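# Carry a limp spare robot arm to another desk

## Task

Move the unpowered spare robot arm (5.7 kg, with limp, freely swinging joints) from its current desk onto the other desk. At the end it must rest motionless entirely on that desk with nothing hanging past any edge, and it must stay there without the robot supporting it. No part of it may drop freely by more than a few centimetres at any point. Release it and move the robot away afterwards. The robot must not topple or finish leaning.

## Robot and tools

ROBOT. A wheeled base with a vertical column, a tilting head and two six-joint arms (left and right), each ending in a two-finger gripper. Folded, as at the start, it measures 0.73 m long, 0.62 m wide and 1.88 m tall, and its front sits 0.40 m ahead of the column.

FRAMES. Base frame: origin on the floor under the column, midway between the drive wheels; x forward, y left, z up, in metres. left_hand and right_hand are reported in this frame as the point where the fingers meet (tips reach 8 mm past it); the hand's z axis runs along the fingers and its y axis across the opening. Odometry frame is the base frame as it was when the scene began. base_odometry is counted from wheel turns, so slipping looks like travel; heading is positive leftward, -3.142 to 3.142.

execute_actions. Argument "actions": a list holding one action or none (empty only reports state and images). An action may carry "base", "joints", or both, and optionally "speeds"; its motions begin together. "base" holds exactly one command, an offset from where the base last measured itself: {"translate_m": d}, straight drive in metres, forward positive, -3 to 3; or {"rotate_rad": d}, turn in place in radians, counter-clockwise (left) positive, -3.2 to 3.2. No sideways motion. "joints" is one dictionary for both arms and head, keyed by joint name, each value an absolute target: head_tilt_rad -0.61 to 1.308 (0 about level, positive looks down); left_joint1_rad/right_joint1_rad -2.879 to 2.879; joint2 0 to 3.141; joint3 0 to 3.019; joint4 -1.692 to 1.57; joint5 -1.57 to 1.57 (positive swings hand to robot's right); joint6 -2.094 to 2.094 (positive rolls clockwise seen from behind); left_gripper_m/right_gripper_m 0 to 0.093, fingertip gap in metres. Done tolerances: head 0.03, joints 1-6 0.045, 0.14, 0.09, 0.055, 0.03, 0.035 rad, gripper 0.003 m. "speeds" caps top speed for that action: translate_m 0.05 to 0.8 m/s, rotate_rad 0.1 to 1 rad/s (defaults are the maxima); it does not slow arms. A base move needing more than 8.667 s at its speed is refused; split it. "cameras": list from cam_head_left, cam_head_right, cam_left_wrist, cam_right_wrist, nav_camera, all; omitted or null means all, [] means none. Unknown keys, names or out-of-range values reject the whole call with no motion. A joint left out of an action may keep pushing toward its previous target.

wait {"seconds": 0-10} lets the scene run with no new command and returns state and images. zoom_image {"camera", "region": [x0,y0,x1,y1]} enlarges a pixel box (max 504x504, origin top-left) of that camera's latest full image. finished_scene {"scene": n} ends the scene irreversibly and reports success. If a result reports a stop, the remaining calls in that reply are skipped.

ARM GEOMETRY (approximate). Left joint1 at -1.57, or right at 1.57, with joints 5 and 6 at 0 puts the arm in a forward vertical plane 0.23 m left or right of the column. With a = j2 - 0.35, b = 1.05 + j2 - j3, c = b - j4: hand ahead = 0.12 + 0.39 sin a + 0.38 cos b + 0.25 cos c; up = 1.46 + 0.39 cos a - 0.38 sin b - 0.25 sin c. c = 1.57 means fingers vertical downward. Example: j2,j3,j4 = 0.93, 0.78, 0.14 gives 0.60 m ahead, 1.21 m up. Real hands sag lower and nearer the column by up to 5 cm (about 12 cm with heavy or distant loads); trust the reported hand positions (1-3 cm error). Reach about 1 m from shoulder, lowest about 0.47 m up; the floor is out of reach.

LOADS. With fingers pointing down, one arm reliably holds 3.2 kg near 0.4 m ahead at 0.65-1.2 m height, 2 kg out to 0.6 m, 1 kg out to 0.8 m at 0.9-1.2 m. A gripper holds about 2-6 kg. A 5.7 kg arm likely needs both hands or sliding/supported handling. Overloaded or flat-fingered arms settle low and report off_target or time_out.

GRIPPING. Fingers are 7 cm long; body 10 cm wide, 7 cm thick; wrist camera sticks out 11 cm on one side. To grasp, command an opening smaller than the object; off_target is then expected. An opening staying 0.002 m or more above target means something is held.

RESULTS. base_status and joint_status: done, off_target, contact_stop (base only, a wheel stalled), time_out, not_followed (safety check withheld targets because of the other arm, the body or an obstacle; back each moved joint off by 0.05 rad or more, or move the other arm). on_its_own lists uncommanded behaviour; "held at" is a held target. motor_effort shows only left_wheel and right_wheel in percent, bracket is the peak. turned_by_wheels versus turned_by_imu differing by over about 4% and 0.05 rad signals a collision or slip. base_tilt in degrees, forward/right positive; a forward drop of 0.5 degrees in a move means leaning back. wheel_motors_off = 1 while overload has cut the wheels. Motor temperatures are listed per arm in joint order.

CAUTIONS. Tiny joint changes (under 0.03 rad, 0.08 for joints 2-3) may not move anything; approach contacts in 0.05 rad steps from your last target. A blocked arm keeps pushing and heats; relieve it by resending its reported positions, though a loaded arm sinks about 1 cm per kg each time. Holding loads heats motors: 85 °C warns, 100 °C drops that arm. After a base contact_stop, reverse 0.05 m before turning. A desk top 0.30-1.20 m high can slide over the base housing and hit the column. Three seconds of hard base pushing cuts the wheels for 2 s. Never let the arms strike or press each other hard. Avoid drops, slips and hard pushes; camera calibrations are given per camera with small errors.

Each tool is called by a JSON object that holds its "name" and its "arguments".

## Session

{"name": "execute_actions", "arguments": {"actions": []}}

Scene clock: 0.00 s.
Motor temperatures (°C, as the motors report them): left_arm=[27 25 26 29 28 28] | right_arm=[27 25 27 28 28 28]
base_odometry: x=+0.000 y=+0.000 heading=+0.000 (m, m, rad; odometry frame)
turned_by_wheels: +0.000 (rad since the last result)
turned_by_imu: +0.000 (rad since the last result)
base_tilt: forward=+0.3 right=-0.5 (deg)
base_status: not commanded
joint_positions: head_tilt_rad=+0.878 left_joint1_rad=-1.575 left_joint2_rad=+0.875 left_joint3_rad=+0.381 left_joint4_rad=-0.962 left_joint5_rad=-0.055 left_joint6_rad=+0.047 left_gripper_m=+0.094 right_joint1_rad=+1.561 right_joint2_rad=+0.884 right_joint3_rad=+0.386 right_joint4_rad=-0.918 right_joint5_rad=+0.040 right_joint6_rad=-0.053 right_gripper_m=+0.094
joint_status: not commanded
wheel_motors_off: 0
motor_effort: left_wheel=+2 right_wheel=-1 (%)
left_hand: x=+0.1324 y=+0.2332 z=+1.2604 quat_wxyz=(+0.449, -0.035, -0.893, -0.013) (m; base frame)
right_hand: x=+0.1396 y=-0.2344 z=+1.2508 quat_wxyz=(+0.432, +0.028, -0.901, +0.009) (m; base frame)
pictures: cam_head_left, cam_head_right, cam_left_wrist, cam_right_wrist, nav_camera
Images, in order (width x height): cam_head_left 896x504, cam_head_right 896x504, cam_left_wrist 616x616, cam_right_wrist 616x616, nav_camera 896x504.

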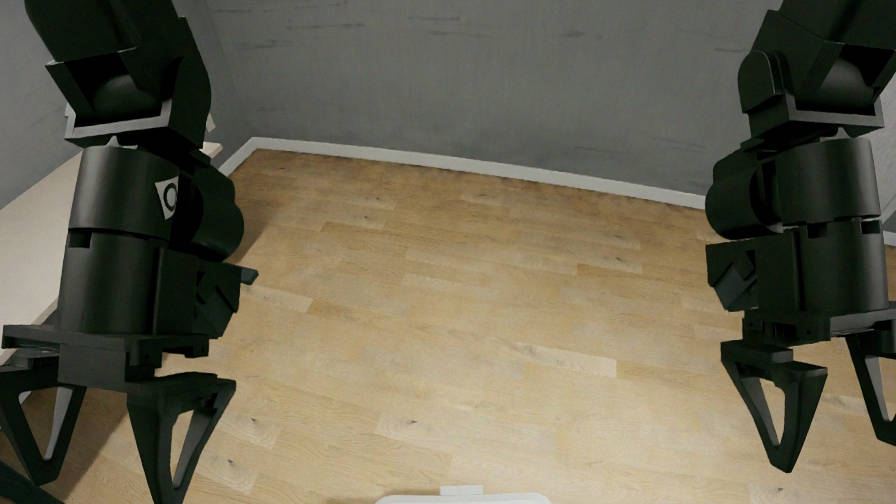

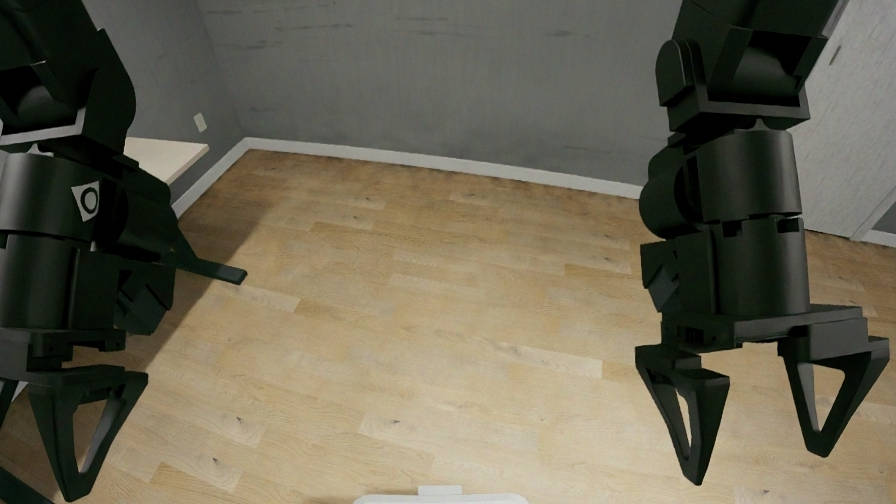

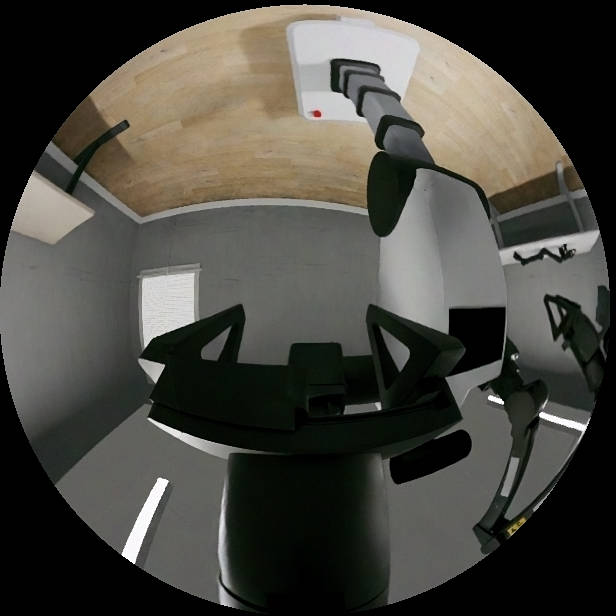

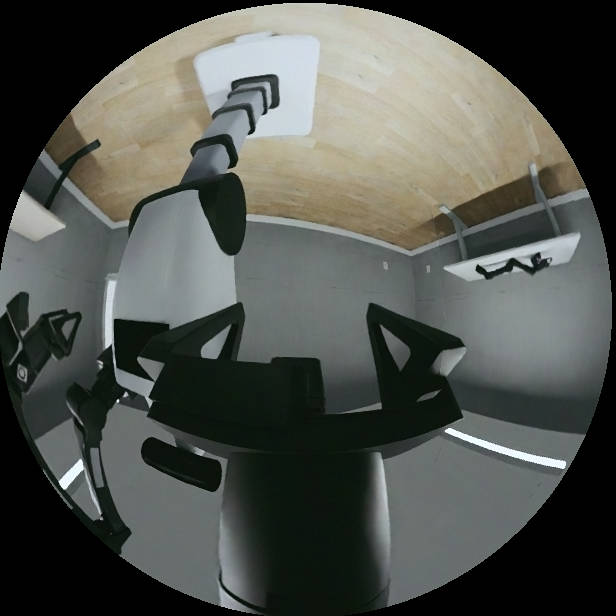

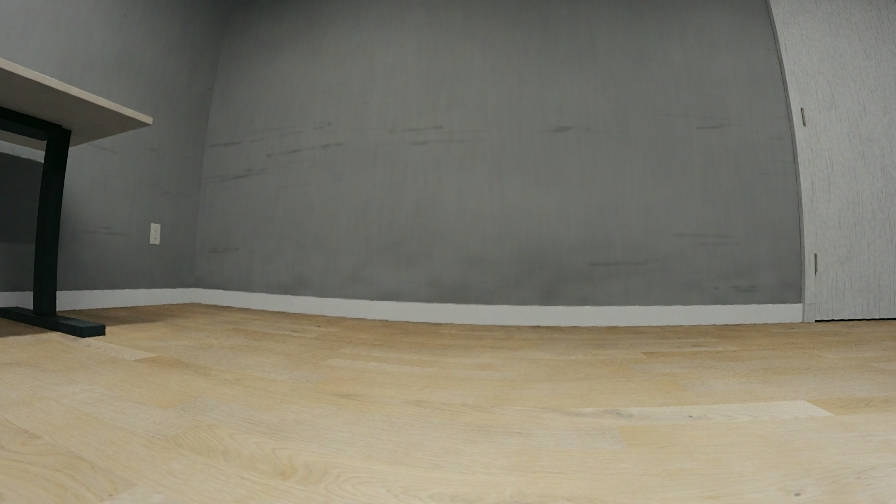

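{"name": "execute_actions", "arguments": {"actions": [{"base":{"rotate_rad":-1.8},"joints":{"head_tilt_rad":0.5}}], "cameras": ["cam_head_left","cam_head_right","nav_camera"]}}

Scene clock: 5.73 s.
Motor temperatures (°C, as the motors report them): left_arm=[27 26 26 29 28 28] | right_arm=[27 25 27 28 28 28]
base_odometry: x=+0.000 y=+0.000 heading=-1.800 (m, m, rad; odometry frame)
turned_by_wheels: -1.800 (rad since the last result)
turned_by_imu: -1.817 (rad since the last result)
base_tilt: forward=+0.1 right=-0.4 (deg)
base_status: done
joint_positions: head_tilt_rad=+0.518 left_joint1_rad=-1.575 left_joint2_rad=+0.875 left_joint3_rad=+0.381 left_joint4_rad=-0.962 left_joint5_rad=-0.055 left_joint6_rad=+0.047 left_gripper_m=+0.094 right_joint1_rad=+1.561 right_joint2_rad=+0.884 right_joint3_rad=+0.386 right_joint4_rad=-0.918 right_joint5_rad=+0.040 right_joint6_rad=-0.053 right_gripper_m=+0.094
joint_status: all done
wheel_motors_off: 0
motor_effort: left_wheel=+1(35) right_wheel=+0(27) (%)
left_hand: x=+0.1324 y=+0.2332 z=+1.2604 quat_wxyz=(+0.449, -0.035, -0.893, -0.013) (m; base frame)
right_hand: x=+0.1396 y=-0.2344 z=+1.2508 quat_wxyz=(+0.432, +0.028, -0.901, +0.009) (m; base frame)
pictures: cam_head_left, cam_head_right, nav_camera
camera_calibration (this result's frames):
cam_head_left: T_world_to_cam=[[-0.00356595, -0.999936, -0.010724, 0.0452706], [-0.429861, 0.0112155, -0.902825, 1.41049], [0.902888, 0.00139042, -0.429873, 0.554872], [0, 0, 0, 1]] pos_world=[0.105487, 0.0286768, 1.51243]
cam_head_right: T_world_to_cam=[[-0.0147552, -0.999825, -0.0115061, -0.0222123], [-0.421824, 0.0166576, -0.906525, 1.41029], [0.906557, -0.00852243, -0.421996, 0.537605], [0, 0, 0, 1]] pos_world=[0.107197, -0.0411187, 1.50507]
Images, in order (width x height): cam_head_left 896x504, cam_head_right 896x504, nav_camera 896x504.

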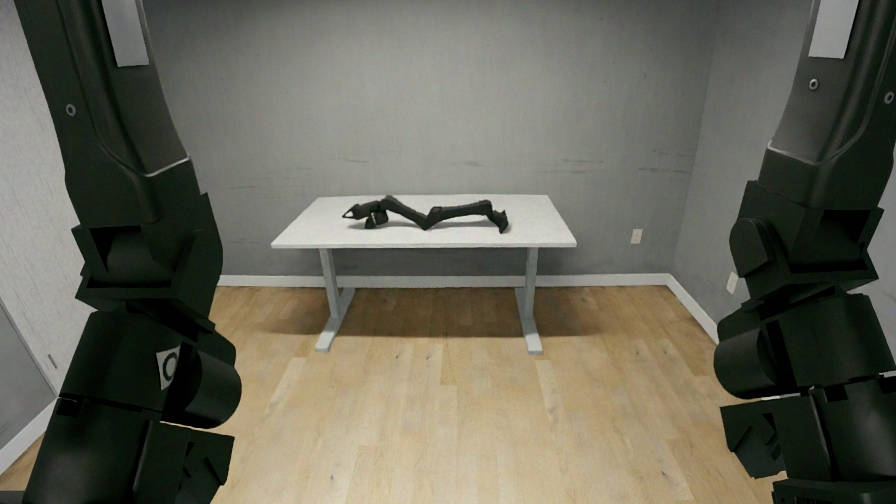

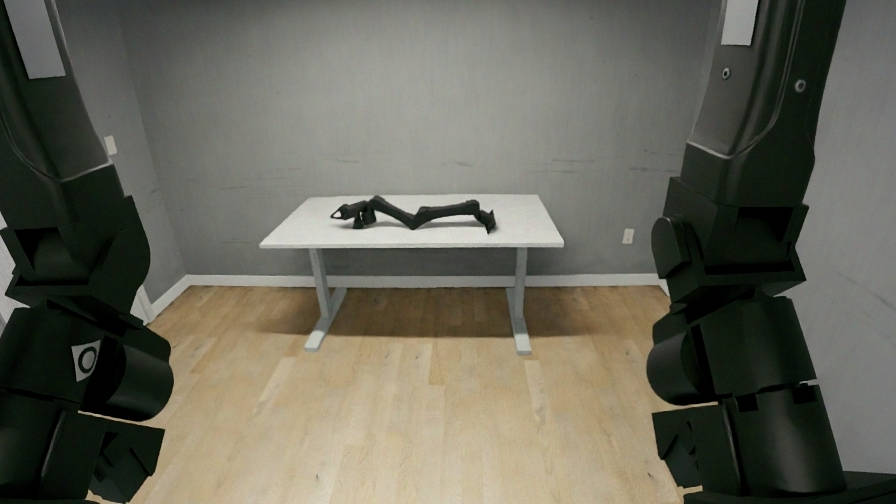

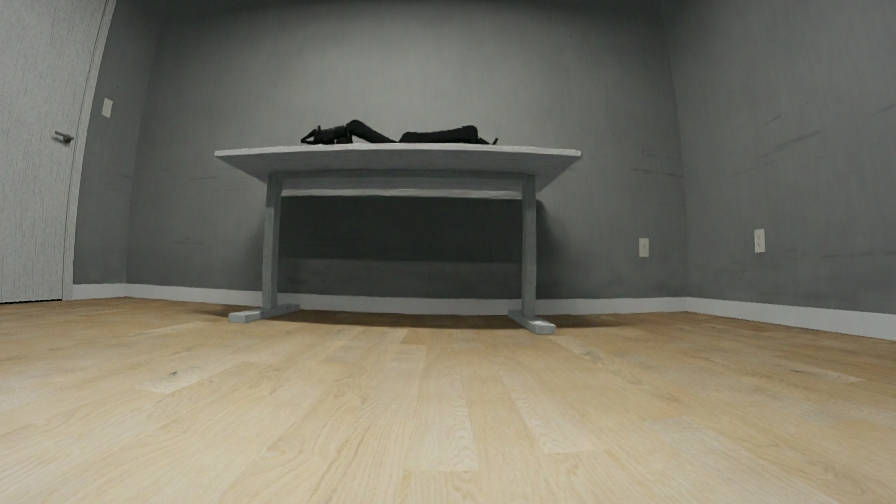

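{"name": "execute_actions", "arguments": {"actions": [{"base":{"rotate_rad":0.12}}], "cameras": []}}

{"name": "execute_actions", "arguments": {"actions": [{"base":{"translate_m":1.0},"joints":{"head_tilt_rad":0.8}}], "cameras": []}}

{"name": "execute_actions", "arguments": {"actions": [{"base":{"rotate_rad":-0.14}}], "cameras": ["cam_head_left","cam_head_right"]}}

Scene clock: 22.90 s.
Motor temperatures (°C, as the motors report them): left_arm=[27 26 26 29 28 28] | right_arm=[27 25 27 28 28 28]
base_odometry: x=+0.000 y=+0.000 heading=-1.680 (m, m, rad; odometry frame)
turned_by_wheels: +0.120 (rad since the last result)
turned_by_imu: +0.122 (rad since the last result)
base_tilt: forward=+0.1 right=-0.3 (deg)
base_status: done
joint_positions: head_tilt_rad=+0.518 left_joint1_rad=-1.575 left_joint2_rad=+0.875 left_joint3_rad=+0.381 left_joint4_rad=-0.962 left_joint5_rad=-0.055 left_joint6_rad=+0.047 left_gripper_m=+0.094 right_joint1_rad=+1.561 right_joint2_rad=+0.884 right_joint3_rad=+0.386 right_joint4_rad=-0.918 right_joint5_rad=+0.040 right_joint6_rad=-0.053 right_gripper_m=+0.094
joint_status: not commanded
wheel_motors_off: 0
motor_effort: left_wheel=+0(22) right_wheel=+0(20) (%)
left_hand: x=+0.1324 y=+0.2332 z=+1.2604 quat_wxyz=(+0.449, -0.035, -0.893, -0.013) (m; base frame)
right_hand: x=+0.1396 y=-0.2344 z=+1.2508 quat_wxyz=(+0.432, +0.028, -0.901, +0.009) (m; base frame)
pictures: none
No camera images: the call's "cameras" was empty. Leave "cameras" out to get every camera's image.

Scene clock: 26.00 s.
Motor temperatures (°C, as the motors report them): left_arm=[27 26 26 29 28 28] | right_arm=[27 25 27 28 28 28]
base_odometry: x=-0.109 y=-0.994 heading=-1.680 (m, m, rad; odometry frame)
turned_by_wheels: +0.000 (rad since the last result)
turned_by_imu: -0.004 (rad since the last result)
base_tilt: forward=+0.2 right=-0.4 (deg)
base_status: done
joint_positions: head_tilt_rad=+0.803 left_joint1_rad=-1.575 left_joint2_rad=+0.875 left_joint3_rad=+0.384 left_joint4_rad=-0.962 left_joint5_rad=-0.055 left_joint6_rad=+0.047 left_gripper_m=+0.094 right_joint1_rad=+1.561 right_joint2_rad=+0.884 right_joint3_rad=+0.388 right_joint4_rad=-0.918 right_joint5_rad=+0.040 right_joint6_rad=-0.053 right_gripper_m=+0.094
joint_status: all done
wheel_motors_off: 0
motor_effort: left_wheel=+0(42) right_wheel=+1(53) (%)
left_hand: x=+0.1336 y=+0.2332 z=+1.2599 quat_wxyz=(+0.448, -0.035, -0.893, -0.013) (m; base frame)
right_hand: x=+0.1406 y=-0.2344 z=+1.2505 quat_wxyz=(+0.431, +0.028, -0.902, +0.009) (m; base frame)
pictures: none
No camera images: the call's "cameras" was empty. Leave "cameras" out to get every camera's image.

Scene clock: 27.07 s.
Motor temperatures (°C, as the motors report them): left_arm=[27 26 26 29 28 28] | right_arm=[27 25 27 28 28 28]
base_odometry: x=-0.109 y=-0.994 heading=-1.819 (m, m, rad; odometry frame)
turned_by_wheels: -0.139 (rad since the last result)
turned_by_imu: -0.139 (rad since the last result)
base_tilt: forward=+0.1 right=-0.5 (deg)
base_status: done
joint_positions: head_tilt_rad=+0.803 left_joint1_rad=-1.575 left_joint2_rad=+0.875 left_joint3_rad=+0.384 left_joint4_rad=-0.962 left_joint5_rad=-0.055 left_joint6_rad=+0.047 left_gripper_m=+0.094 right_joint1_rad=+1.561 right_joint2_rad=+0.884 right_joint3_rad=+0.388 right_joint4_rad=-0.918 right_joint5_rad=+0.040 right_joint6_rad=-0.053 right_gripper_m=+0.094
joint_status: not commanded
wheel_motors_off: 0
motor_effort: left_wheel=+0(31) right_wheel=-1(37) (%)
left_hand: x=+0.1336 y=+0.2332 z=+1.2599 quat_wxyz=(+0.448, -0.035, -0.893, -0.013) (m; base frame)
right_hand: x=+0.1406 y=-0.2344 z=+1.2505 quat_wxyz=(+0.431, +0.028, -0.902, +0.009) (m; base frame)
pictures: cam_head_left, cam_head_right
camera_calibration (this result's frames):
cam_head_left: T_world_to_cam=[[-0.00643076, -0.999936, -0.00929335, 0.0432105], [-0.665837, 0.0112155, -0.746013, 1.18079], [0.74607, 0.00139042, -0.665866, 0.926142], [0, 0, 0, 1]] pos_world=[0.0955274, 0.0286768, 1.49798]
cam_head_right: T_world_to_cam=[[-0.0173902, -0.999825, -0.00690554, -0.0291653], [-0.65916, 0.0166576, -0.751818, 1.18391], [0.751801, -0.00852243, -0.659334, 0.910843], [0, 0, 0, 1]] pos_world=[0.0951051, -0.0411187, 1.49043]
Images, in order (width x height): cam_head_left 896x504, cam_head_right 896x504.

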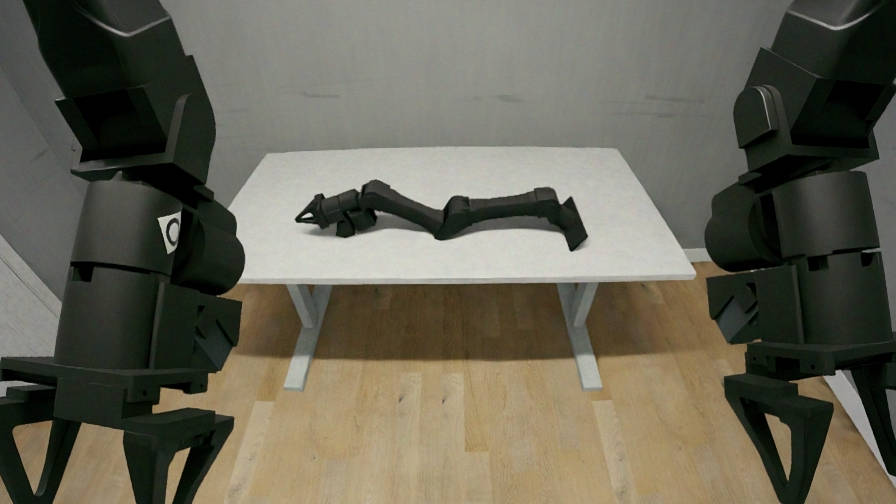

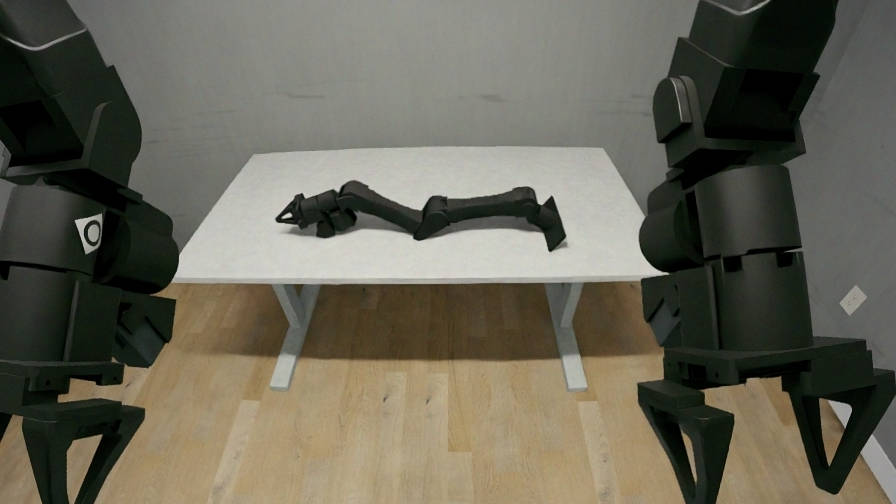

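{"name": "zoom_image", "arguments": {"camera": "cam_head_left", "region": [280, 150, 620, 290]}}

Region (280, 150, 620, 290) of cam_head_left's 896x504 image, scaled by 1.482, with more detail than that image has; it fills the top 208 rows of this view, and the rest is white.

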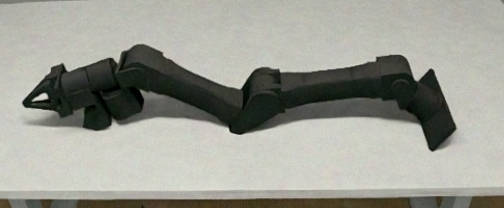

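{"name": "execute_actions", "arguments": {"actions": [{"joints":{"left_joint1_rad":-1.57,"left_joint2_rad":1.47,"left_joint3_rad":0.9,"left_joint4_rad":0.05,"left_joint5_rad":0,"left_joint6_rad":0,"right_joint1_rad":1.57,"right_joint2_rad":1.47,"right_joint3_rad":0.9,"right_joint4_rad":0.05,"right_joint5_rad":0,"right_joint6_rad":0,"head_tilt_rad":1.1}}], "cameras": []}}

{"name": "execute_actions", "arguments": {"actions": [{"base":{"translate_m":0.58},"speeds":{"translate_m":0.4}}]}}

Scene clock: 50.93 s.
Motor temperatures (°C, as the motors report them): left_arm=[27 26 26 29 28 28] | right_arm=[27 26 27 28 28 28]
base_odometry: x=-0.109 y=-0.994 heading=-1.819 (m, m, rad; odometry frame)
turned_by_wheels: +0.000 (rad since the last result)
turned_by_imu: +0.000 (rad since the last result)
base_tilt: forward=+0.1 right=-0.2 (deg)
base_status: not commanded
joint_positions: head_tilt_rad=+1.099 left_joint1_rad=-1.575 left_joint2_rad=+1.472 left_joint3_rad=+0.901 left_joint4_rad=+0.038 left_joint5_rad=-0.003 left_joint6_rad=+0.006 left_gripper_m=+0.094 right_joint1_rad=+1.564 right_joint2_rad=+1.474 right_joint3_rad=+0.902 right_joint4_rad=+0.040 right_joint5_rad=+0.001 right_joint6_rad=-0.006 right_gripper_m=+0.094
joint_status: all done
wheel_motors_off: 0
motor_effort: left_wheel=+2(3) right_wheel=-3(4) (%)
left_hand: x=+0.4504 y=+0.2226 z=+0.9944 quat_wxyz=(+0.005, -0.004, -1.000, +0.000) (m; base frame)
right_hand: x=+0.4514 y=-0.2297 z=+0.9938 quat_wxyz=(+0.004, +0.001, -1.000, +0.004) (m; base frame)
pictures: none
No camera images: the call's "cameras" was empty. Leave "cameras" out to get every camera's image.

Scene clock: 53.67 s.
Motor temperatures (°C, as the motors report them): left_arm=[27 26 26 29 28 28] | right_arm=[27 26 27 28 28 28]
base_odometry: x=-0.252 y=-1.557 heading=-1.819 (m, m, rad; odometry frame)
turned_by_wheels: +0.000 (rad since the last result)
turned_by_imu: -0.002 (rad since the last result)
base_tilt: forward=+0.0 right=-0.4 (deg)
base_status: done
joint_positions: head_tilt_rad=+1.100 left_joint1_rad=-1.575 left_joint2_rad=+1.472 left_joint3_rad=+0.901 left_joint4_rad=+0.038 left_joint5_rad=-0.003 left_joint6_rad=+0.006 left_gripper_m=+0.094 right_joint1_rad=+1.565 right_joint2_rad=+1.473 right_joint3_rad=+0.901 right_joint4_rad=+0.040 right_joint5_rad=+0.001 right_joint6_rad=-0.006 right_gripper_m=+0.094
joint_status: not commanded
wheel_motors_off: 0
motor_effort: left_wheel=+0(42) right_wheel=+0(51) (%)
left_hand: x=+0.4504 y=+0.2226 z=+0.9944 quat_wxyz=(+0.005, -0.004, -1.000, +0.000) (m; base frame)
right_hand: x=+0.4506 y=-0.2292 z=+0.9939 quat_wxyz=(+0.004, +0.001, -1.000, +0.003) (m; base frame)
pictures: cam_head_left, cam_head_right, cam_left_wrist, cam_right_wrist, nav_camera
camera_calibration (this result's frames):
cam_head_left: T_world_to_cam=[[-0.008871, -0.999936, -0.00700189, 0.0398037], [-0.855161, 0.0112155, -0.518242, 0.839493], [0.518287, 0.00139042, -0.855206, 1.22911], [0, 0, 0, 1]] pos_world=[0.0812203, 0.0286768, 1.48648]
cam_head_right: T_world_to_cam=[[-0.0186502, -0.999825, -0.00150842, -0.0374139], [-0.850478, 0.0166576, -0.525747, 0.845326], [0.52568, -0.00852243, -0.850639, 1.21676], [0, 0, 0, 1]] pos_world=[0.0786065, -0.0411187, 1.47939]
cam_left_wrist: T_world_to_cam=[[-0.0121914, -0.999918, -0.00402386, 0.22951], [-0.803167, 0.00739531, 0.595708, -0.230878], [-0.59563, 0.0104944, -0.803191, 1.18721], [0, 0, 0, 1]] pos_world=[0.524504, 0.218739, 1.09202]
cam_right_wrist: T_world_to_cam=[[0.00349495, -0.999977, 0.00574461, -0.23409], [-0.800164, 0.000648994, 0.599782, -0.234946], [-0.599772, -0.00669283, -0.800143, 1.18514], [0, 0, 0, 1]] pos_world=[0.523634, -0.226, 1.09054]
Images, in order (width x height): cam_head_left 896x504, cam_head_right 896x504, cam_left_wrist 616x616, cam_right_wrist 616x616, nav_camera 896x504.

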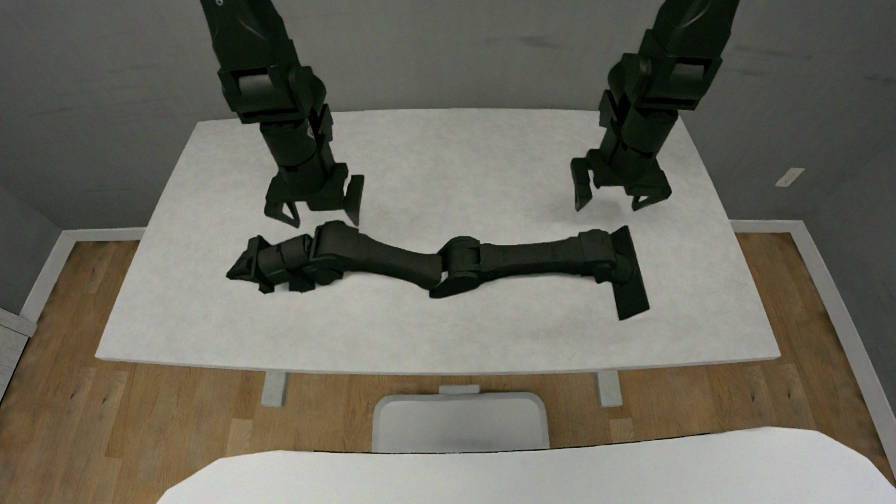

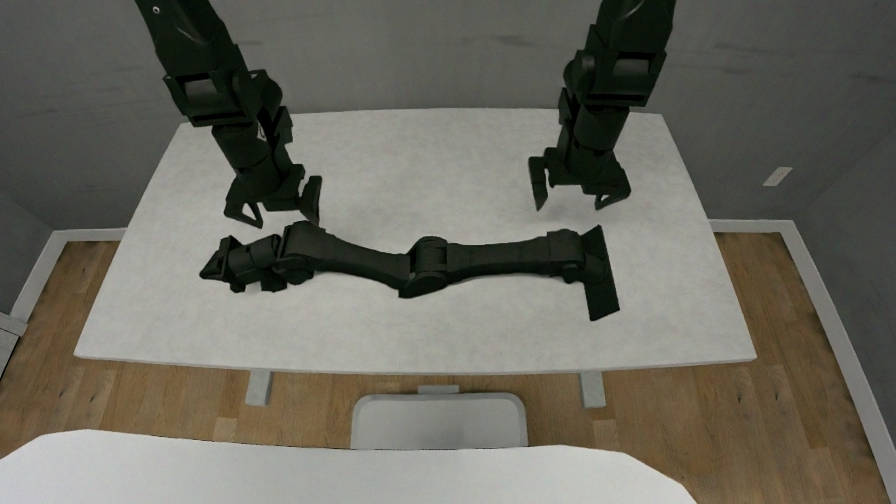

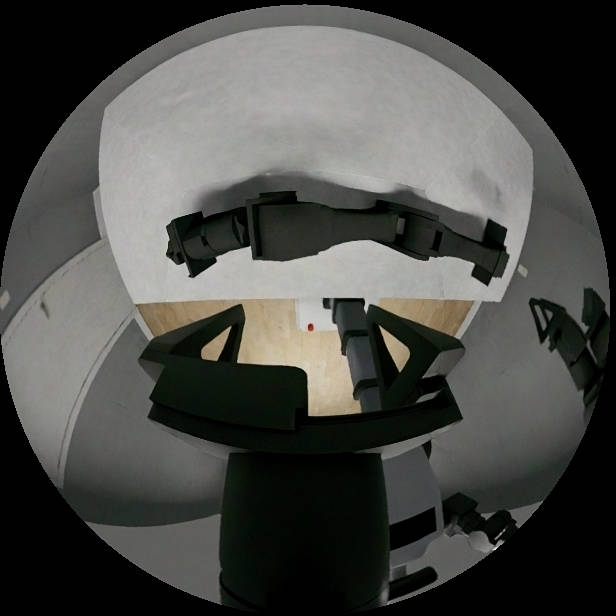

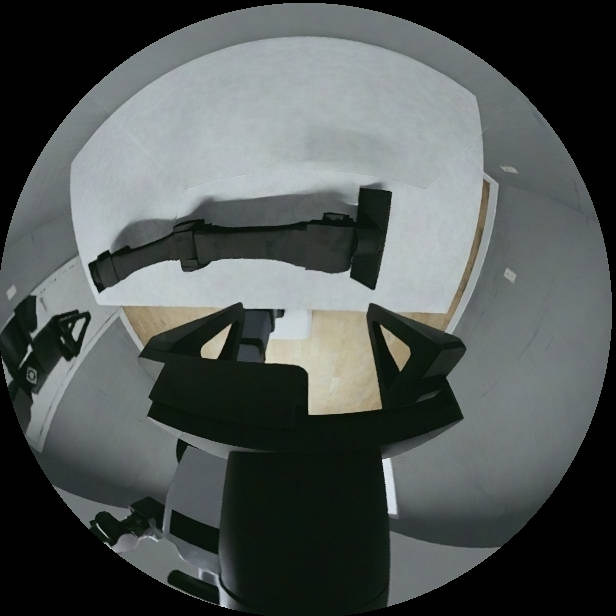

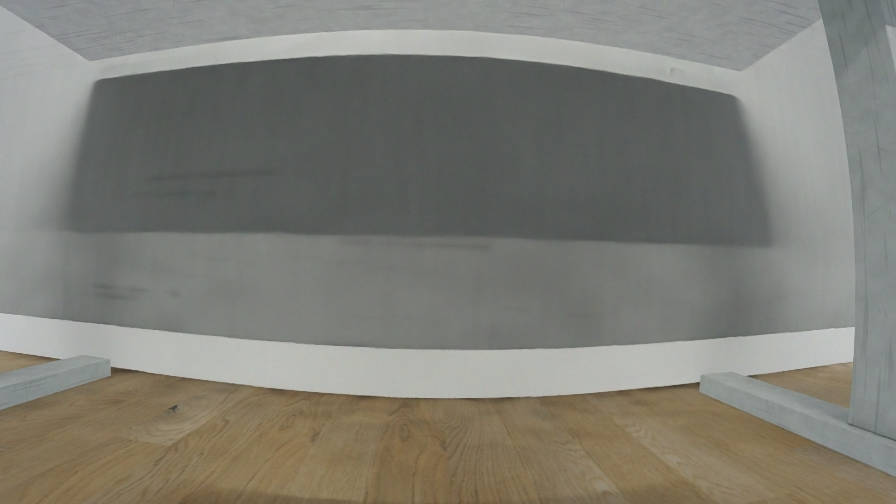

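{"name": "execute_actions", "arguments": {"actions": [{"base":{"translate_m":0.06},"speeds":{"translate_m":0.1},"joints":{"left_joint6_rad":1.5,"right_joint6_rad":-1.65}}]}}

Scene clock: 79.17 s.
Motor temperatures (°C, as the motors report them): left_arm=[27 28 26 29 28 28] | right_arm=[27 28 27 28 28 28]
base_odometry: x=-0.267 y=-1.615 heading=-1.819 (m, m, rad; odometry frame)
turned_by_wheels: +0.000 (rad since the last result)
turned_by_imu: +0.000 (rad since the last result)
base_tilt: forward=+0.1 right=-0.4 (deg)
base_status: done
joint_positions: head_tilt_rad=+1.100 left_joint1_rad=-1.575 left_joint2_rad=+1.472 left_joint3_rad=+0.901 left_joint4_rad=+0.038 left_joint5_rad=-0.003 left_joint6_rad=+1.493 left_gripper_m=+0.094 right_joint1_rad=+1.565 right_joint2_rad=+1.473 right_joint3_rad=+0.902 right_joint4_rad=+0.040 right_joint5_rad=+0.001 right_joint6_rad=-1.643 right_gripper_m=+0.094
joint_status: all done
wheel_motors_off: 0
motor_effort: left_wheel=+0(34) right_wheel=+0(35) (%)
left_hand: x=+0.4509 y=+0.2226 z=+0.9944 quat_wxyz=(+0.003, -0.680, -0.733, +0.004) (m; base frame)
right_hand: x=+0.4513 y=-0.2292 z=+0.9941 quat_wxyz=(+0.005, +0.731, -0.682, +0.000) (m; base frame)
pictures: cam_head_left, cam_head_right, cam_left_wrist, cam_right_wrist, nav_camera
camera_calibration (this result's frames):
cam_head_left: T_world_to_cam=[[-0.00887227, -0.999936, -0.00700028, 0.0398013], [-0.855255, 0.0112155, -0.518087, 0.839259], [0.518132, 0.00139042, -0.855299, 1.22927], [0, 0, 0, 1]] pos_world=[0.0812106, 0.0286768, 1.48648]
cam_head_right: T_world_to_cam=[[-0.0186505, -0.999825, -0.00150505, -0.0374191], [-0.850573, 0.0166576, -0.525593, 0.845093], [0.525526, -0.00852243, -0.850735, 1.21691], [0, 0, 0, 1]] pos_world=[0.0785956, -0.0411187, 1.47939]
cam_left_wrist: T_world_to_cam=[[-0.997396, -0.07198, 0.00450601, 0.458695], [-0.055619, 0.807454, 0.587302, -0.737226], [-0.0459124, 0.585522, -0.809355, 0.817793], [0, 0, 0, 1]] pos_world=[0.454043, 0.149458, 1.09279]
cam_right_wrist: T_world_to_cam=[[0.997544, 0.0695041, -0.00864146, -0.423217], [0.0608757, -0.799392, 0.597717, -0.804381], [0.0346359, -0.596776, -0.80166, 0.765576], [0, 0, 0, 1]] pos_world=[0.444629, -0.156723, 1.09087]
Images, in order (width x height): cam_head_left 896x504, cam_head_right 896x504, cam_left_wrist 616x616, cam_right_wrist 616x616, nav_camera 896x504.

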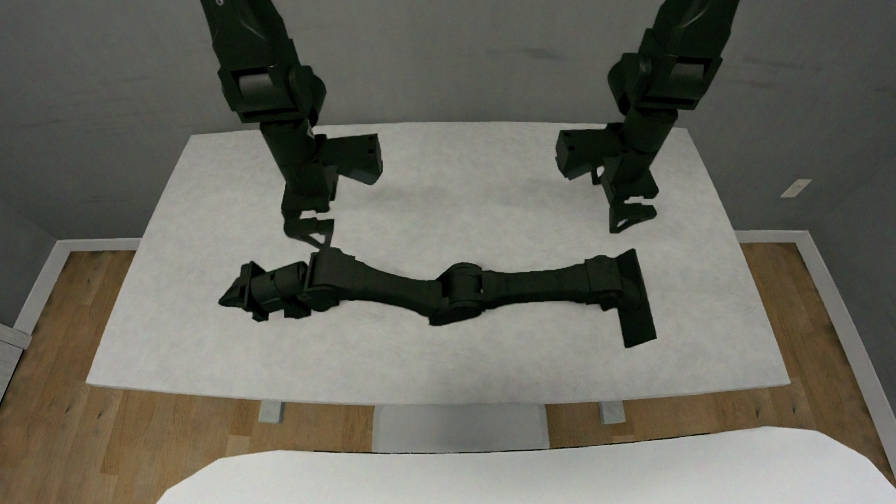

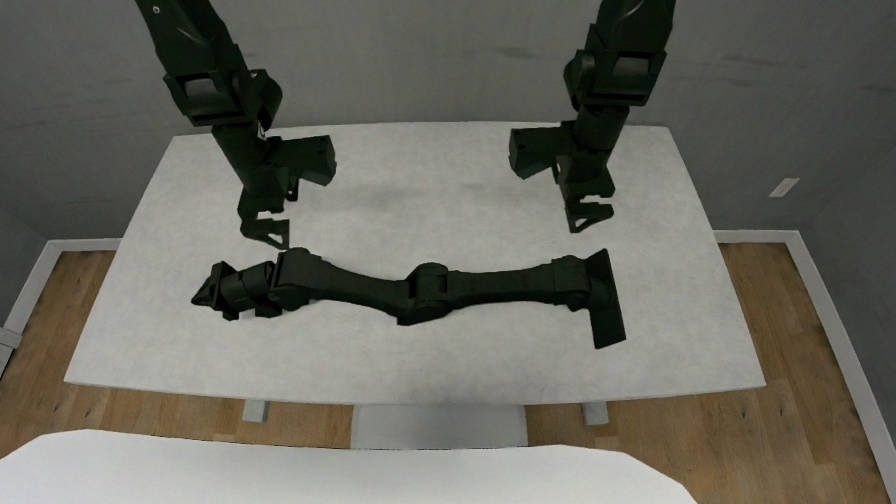

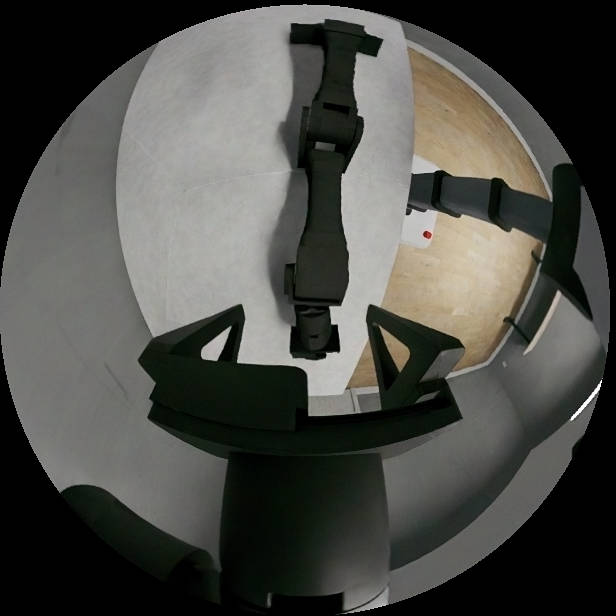

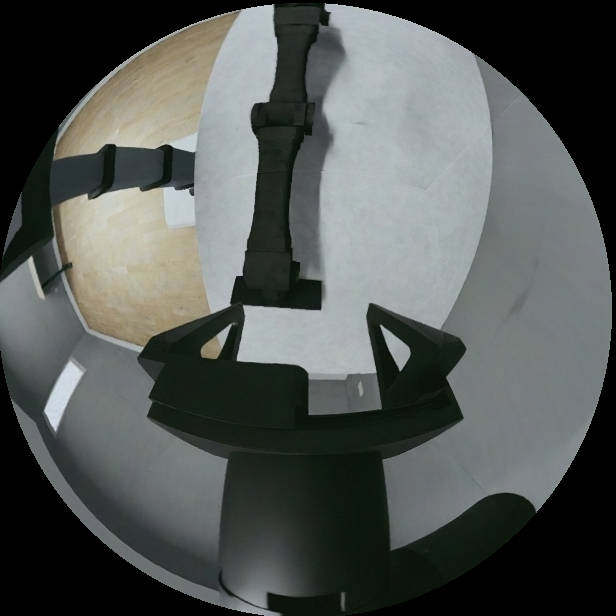

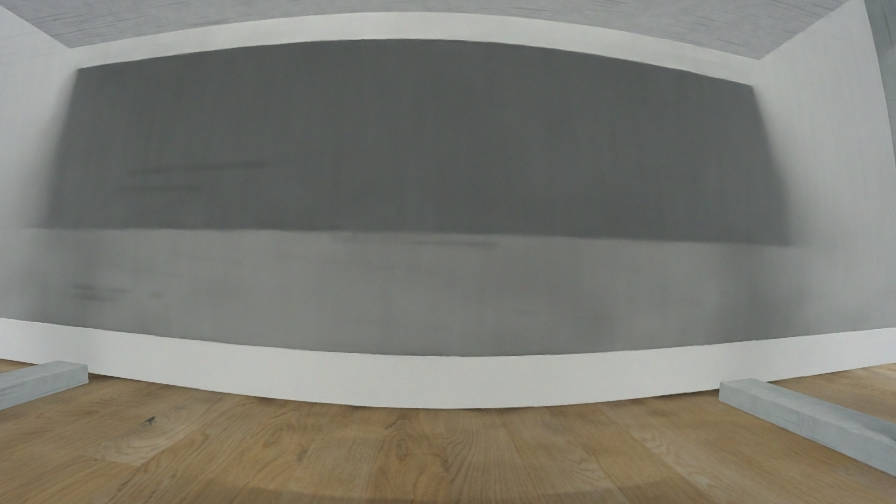

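{"name": "execute_actions", "arguments": {"actions": [{"joints":{"left_joint1_rad":-1.635,"left_joint2_rad":1.706,"left_joint3_rad":0.997,"left_joint4_rad":0.19,"right_joint1_rad":1.66,"right_joint2_rad":1.725,"right_joint3_rad":0.931,"right_joint4_rad":0.274,"head_tilt_rad":1.25}}], "cameras": ["cam_head_left","cam_left_wrist","cam_right_wrist"]}}

Scene clock: 97.80 s.
Motor temperatures (°C, as the motors report them): left_arm=[27 28 26 29 28 28] | right_arm=[27 28 27 28 28 28]
base_odometry: x=-0.267 y=-1.615 heading=-1.819 (m, m, rad; odometry frame)
turned_by_wheels: +0.000 (rad since the last result)
turned_by_imu: +0.000 (rad since the last result)
base_tilt: forward=+0.2 right=-0.3 (deg)
base_status: not commanded
joint_positions: head_tilt_rad=+1.247 left_joint1_rad=-1.635 left_joint2_rad=+1.721 left_joint3_rad=+0.993 left_joint4_rad=+0.186 left_joint5_rad=-0.002 left_joint6_rad=+1.493 left_gripper_m=+0.094 right_joint1_rad=+1.665 right_joint2_rad=+1.735 right_joint3_rad=+0.928 right_joint4_rad=+0.262 right_joint5_rad=-0.001 right_joint6_rad=-1.643 right_gripper_m=+0.094
joint_status: all done
wheel_motors_off: 0
motor_effort: left_wheel=+0(1) right_wheel=+0(1) (%)
left_hand: x=+0.4184 y=+0.1837 z=+0.9125 quat_wxyz=(-0.012, -0.691, -0.723, +0.026) (m; base frame)
right_hand: x=+0.3885 y=-0.1667 z=+0.9156 quat_wxyz=(-0.022, +0.748, -0.663, -0.036) (m; base frame)
pictures: cam_head_left, cam_left_wrist, cam_right_wrist
camera_calibration (this result's frames):
cam_head_left: T_world_to_cam=[[-0.00980232, -0.999936, -0.00562455, 0.0377292], [-0.921943, 0.0112155, -0.387163, 0.640971], [0.387202, 0.00139042, -0.921994, 1.33852], [0, 0, 0, 1]] pos_world=[0.0730305, 0.0286768, 1.48248]
cam_left_wrist: T_world_to_cam=[[-0.999031, -0.0409053, 0.0162578, 0.408194], [-0.0254819, 0.838612, 0.544133, -0.638545], [-0.0358919, 0.543192, -0.838841, 0.803259], [0, 0, 0, 1]] pos_world=[0.420358, 0.115865, 1.01462]
cam_right_wrist: T_world_to_cam=[[0.992519, 0.121203, -0.0146864, -0.349539], [0.11088, -0.8445, 0.523952, -0.663145], [0.0511018, -0.521661, -0.851621, 0.794045], [0, 0, 0, 1]] pos_world=[0.379876, -0.103439, 1.01855]
Images, in order (width x height): cam_head_left 896x504, cam_left_wrist 616x616, cam_right_wrist 616x616.

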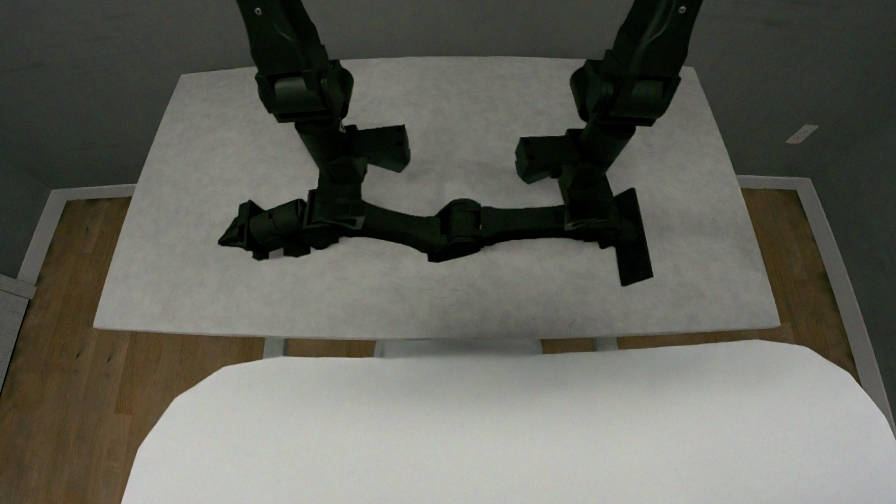

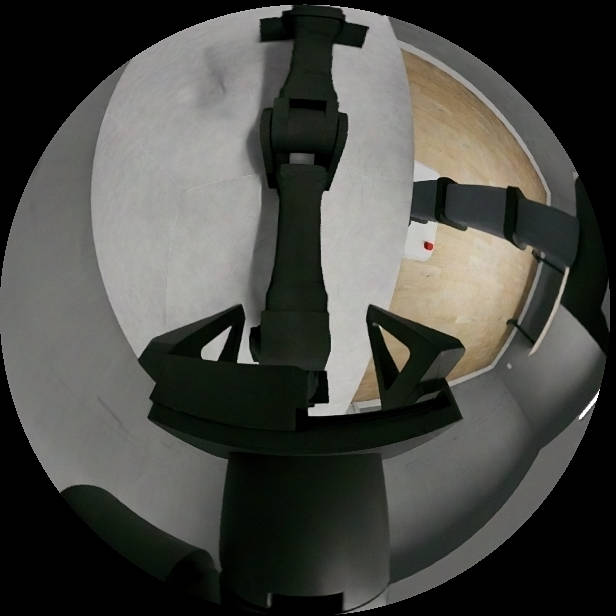

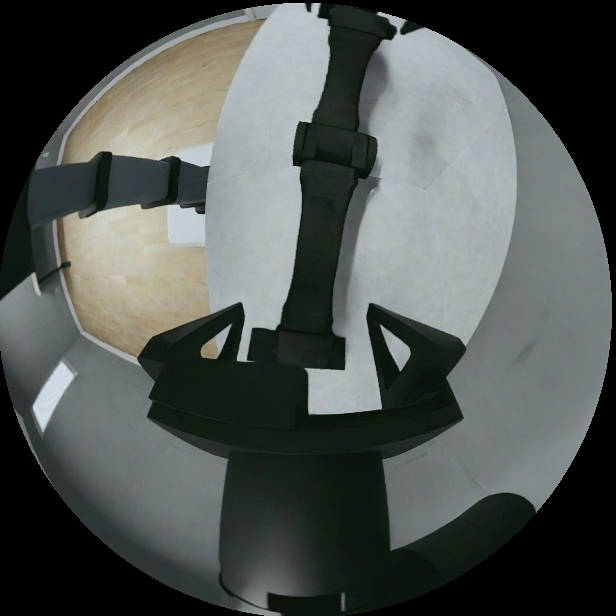

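{"name": "execute_actions", "arguments": {"actions": [{"joints":{"left_joint2_rad":1.834,"left_joint3_rad":1.132,"left_joint4_rad":0.182,"right_joint2_rad":1.852,"right_joint3_rad":1.067,"right_joint4_rad":0.265,"right_joint6_rad":-1.41}}], "cameras": ["cam_head_left","cam_left_wrist","cam_right_wrist"]}}

Scene clock: 111.07 s.
Motor temperatures (°C, as the motors report them): left_arm=[27 28 26 29 28 28] | right_arm=[27 29 27 28 28 28]
base_odometry: x=-0.267 y=-1.615 heading=-1.819 (m, m, rad; odometry frame)
turned_by_wheels: +0.000 (rad since the last result)
turned_by_imu: +0.000 (rad since the last result)
base_tilt: forward=+0.0 right=-0.4 (deg)
base_status: not commanded
joint_positions: head_tilt_rad=+1.247 left_joint1_rad=-1.635 left_joint2_rad=+1.831 left_joint3_rad=+1.135 left_joint4_rad=+0.186 left_joint5_rad=-0.002 left_joint6_rad=+1.493 left_gripper_m=+0.094 right_joint1_rad=+1.665 right_joint2_rad=+1.851 right_joint3_rad=+1.072 right_joint4_rad=+0.262 right_joint5_rad=-0.001 right_joint6_rad=-1.417 right_gripper_m=+0.094
joint_status: all done
wheel_motors_off: 0
motor_effort: left_wheel=+0(1) right_wheel=+0(1) (%)
left_hand: x=+0.4445 y=+0.1805 z=+0.8684 quat_wxyz=(-0.024, -0.690, -0.723, +0.015) (m; base frame)
right_hand: x=+0.4112 y=-0.1618 z=+0.8685 quat_wxyz=(-0.029, +0.668, -0.743, -0.029) (m; base frame)
pictures: cam_head_left, cam_left_wrist, cam_right_wrist
camera_calibration (this result's frames):
cam_head_left: T_world_to_cam=[[-0.00980237, -0.999936, -0.00562448, 0.0377291], [-0.921946, 0.0112155, -0.387156, 0.640961], [0.387195, 0.00139042, -0.921997, 1.33853], [0, 0, 0, 1]] pos_world=[0.07303, 0.0286768, 1.48248]
cam_left_wrist: T_world_to_cam=[[-0.998959, -0.0427016, -0.0160279, 0.463105], [-0.0445671, 0.839113, 0.542129, -0.601008], [-0.00970052, 0.542279, -0.840143, 0.758653], [0, 0, 0, 1]] pos_world=[0.443197, 0.112687, 0.970623]
cam_right_wrist: T_world_to_cam=[[0.994308, -0.106417, -0.00517373, -0.419216], [-0.087885, -0.846668, 0.524813, -0.556177], [-0.0602295, -0.521371, -0.851202, 0.800774], [0, 0, 0, 1]] pos_world=[0.416181, -0.0980084, 0.97134]
Images, in order (width x height): cam_head_left 896x504, cam_left_wrist 616x616, cam_right_wrist 616x616.

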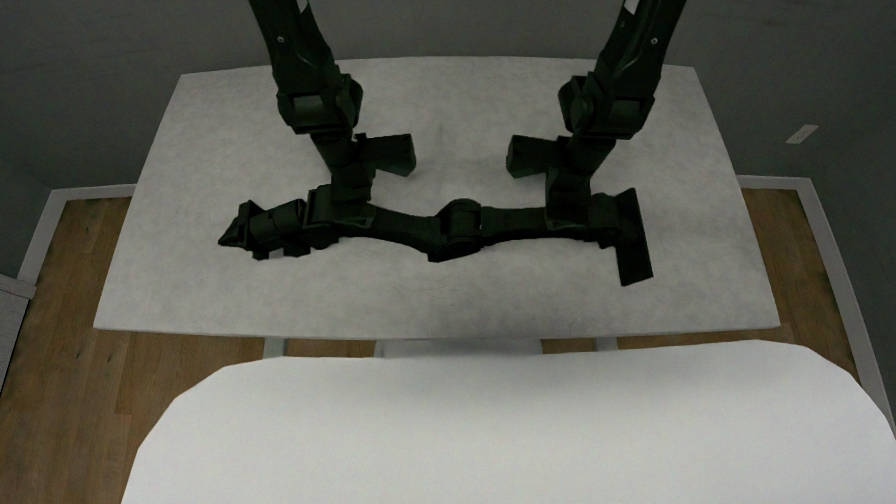

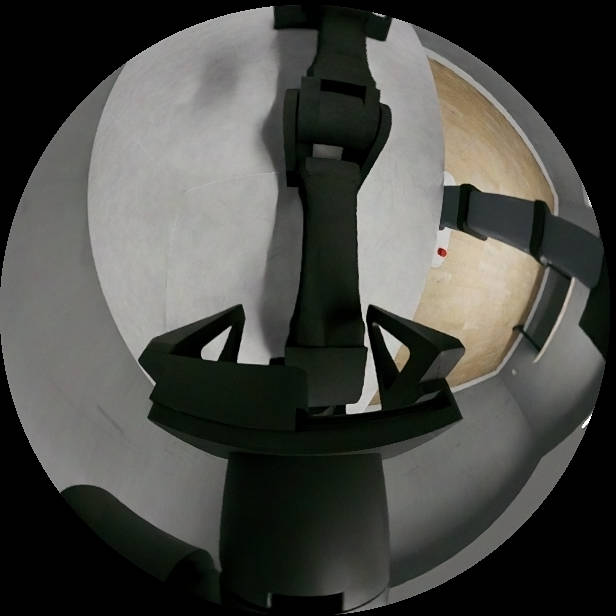

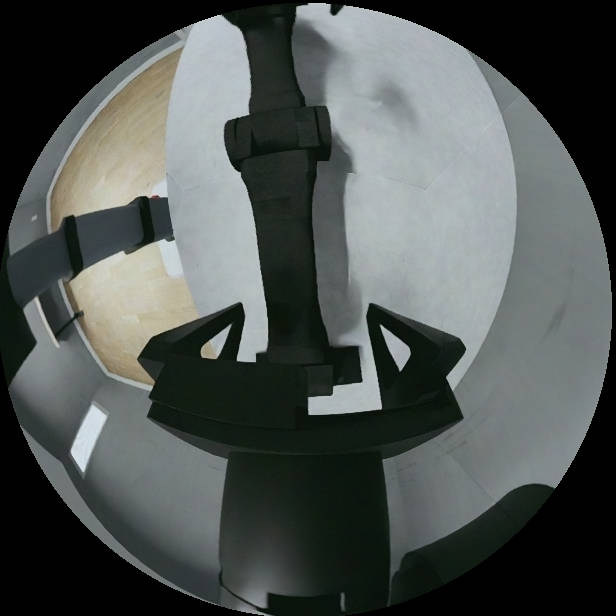

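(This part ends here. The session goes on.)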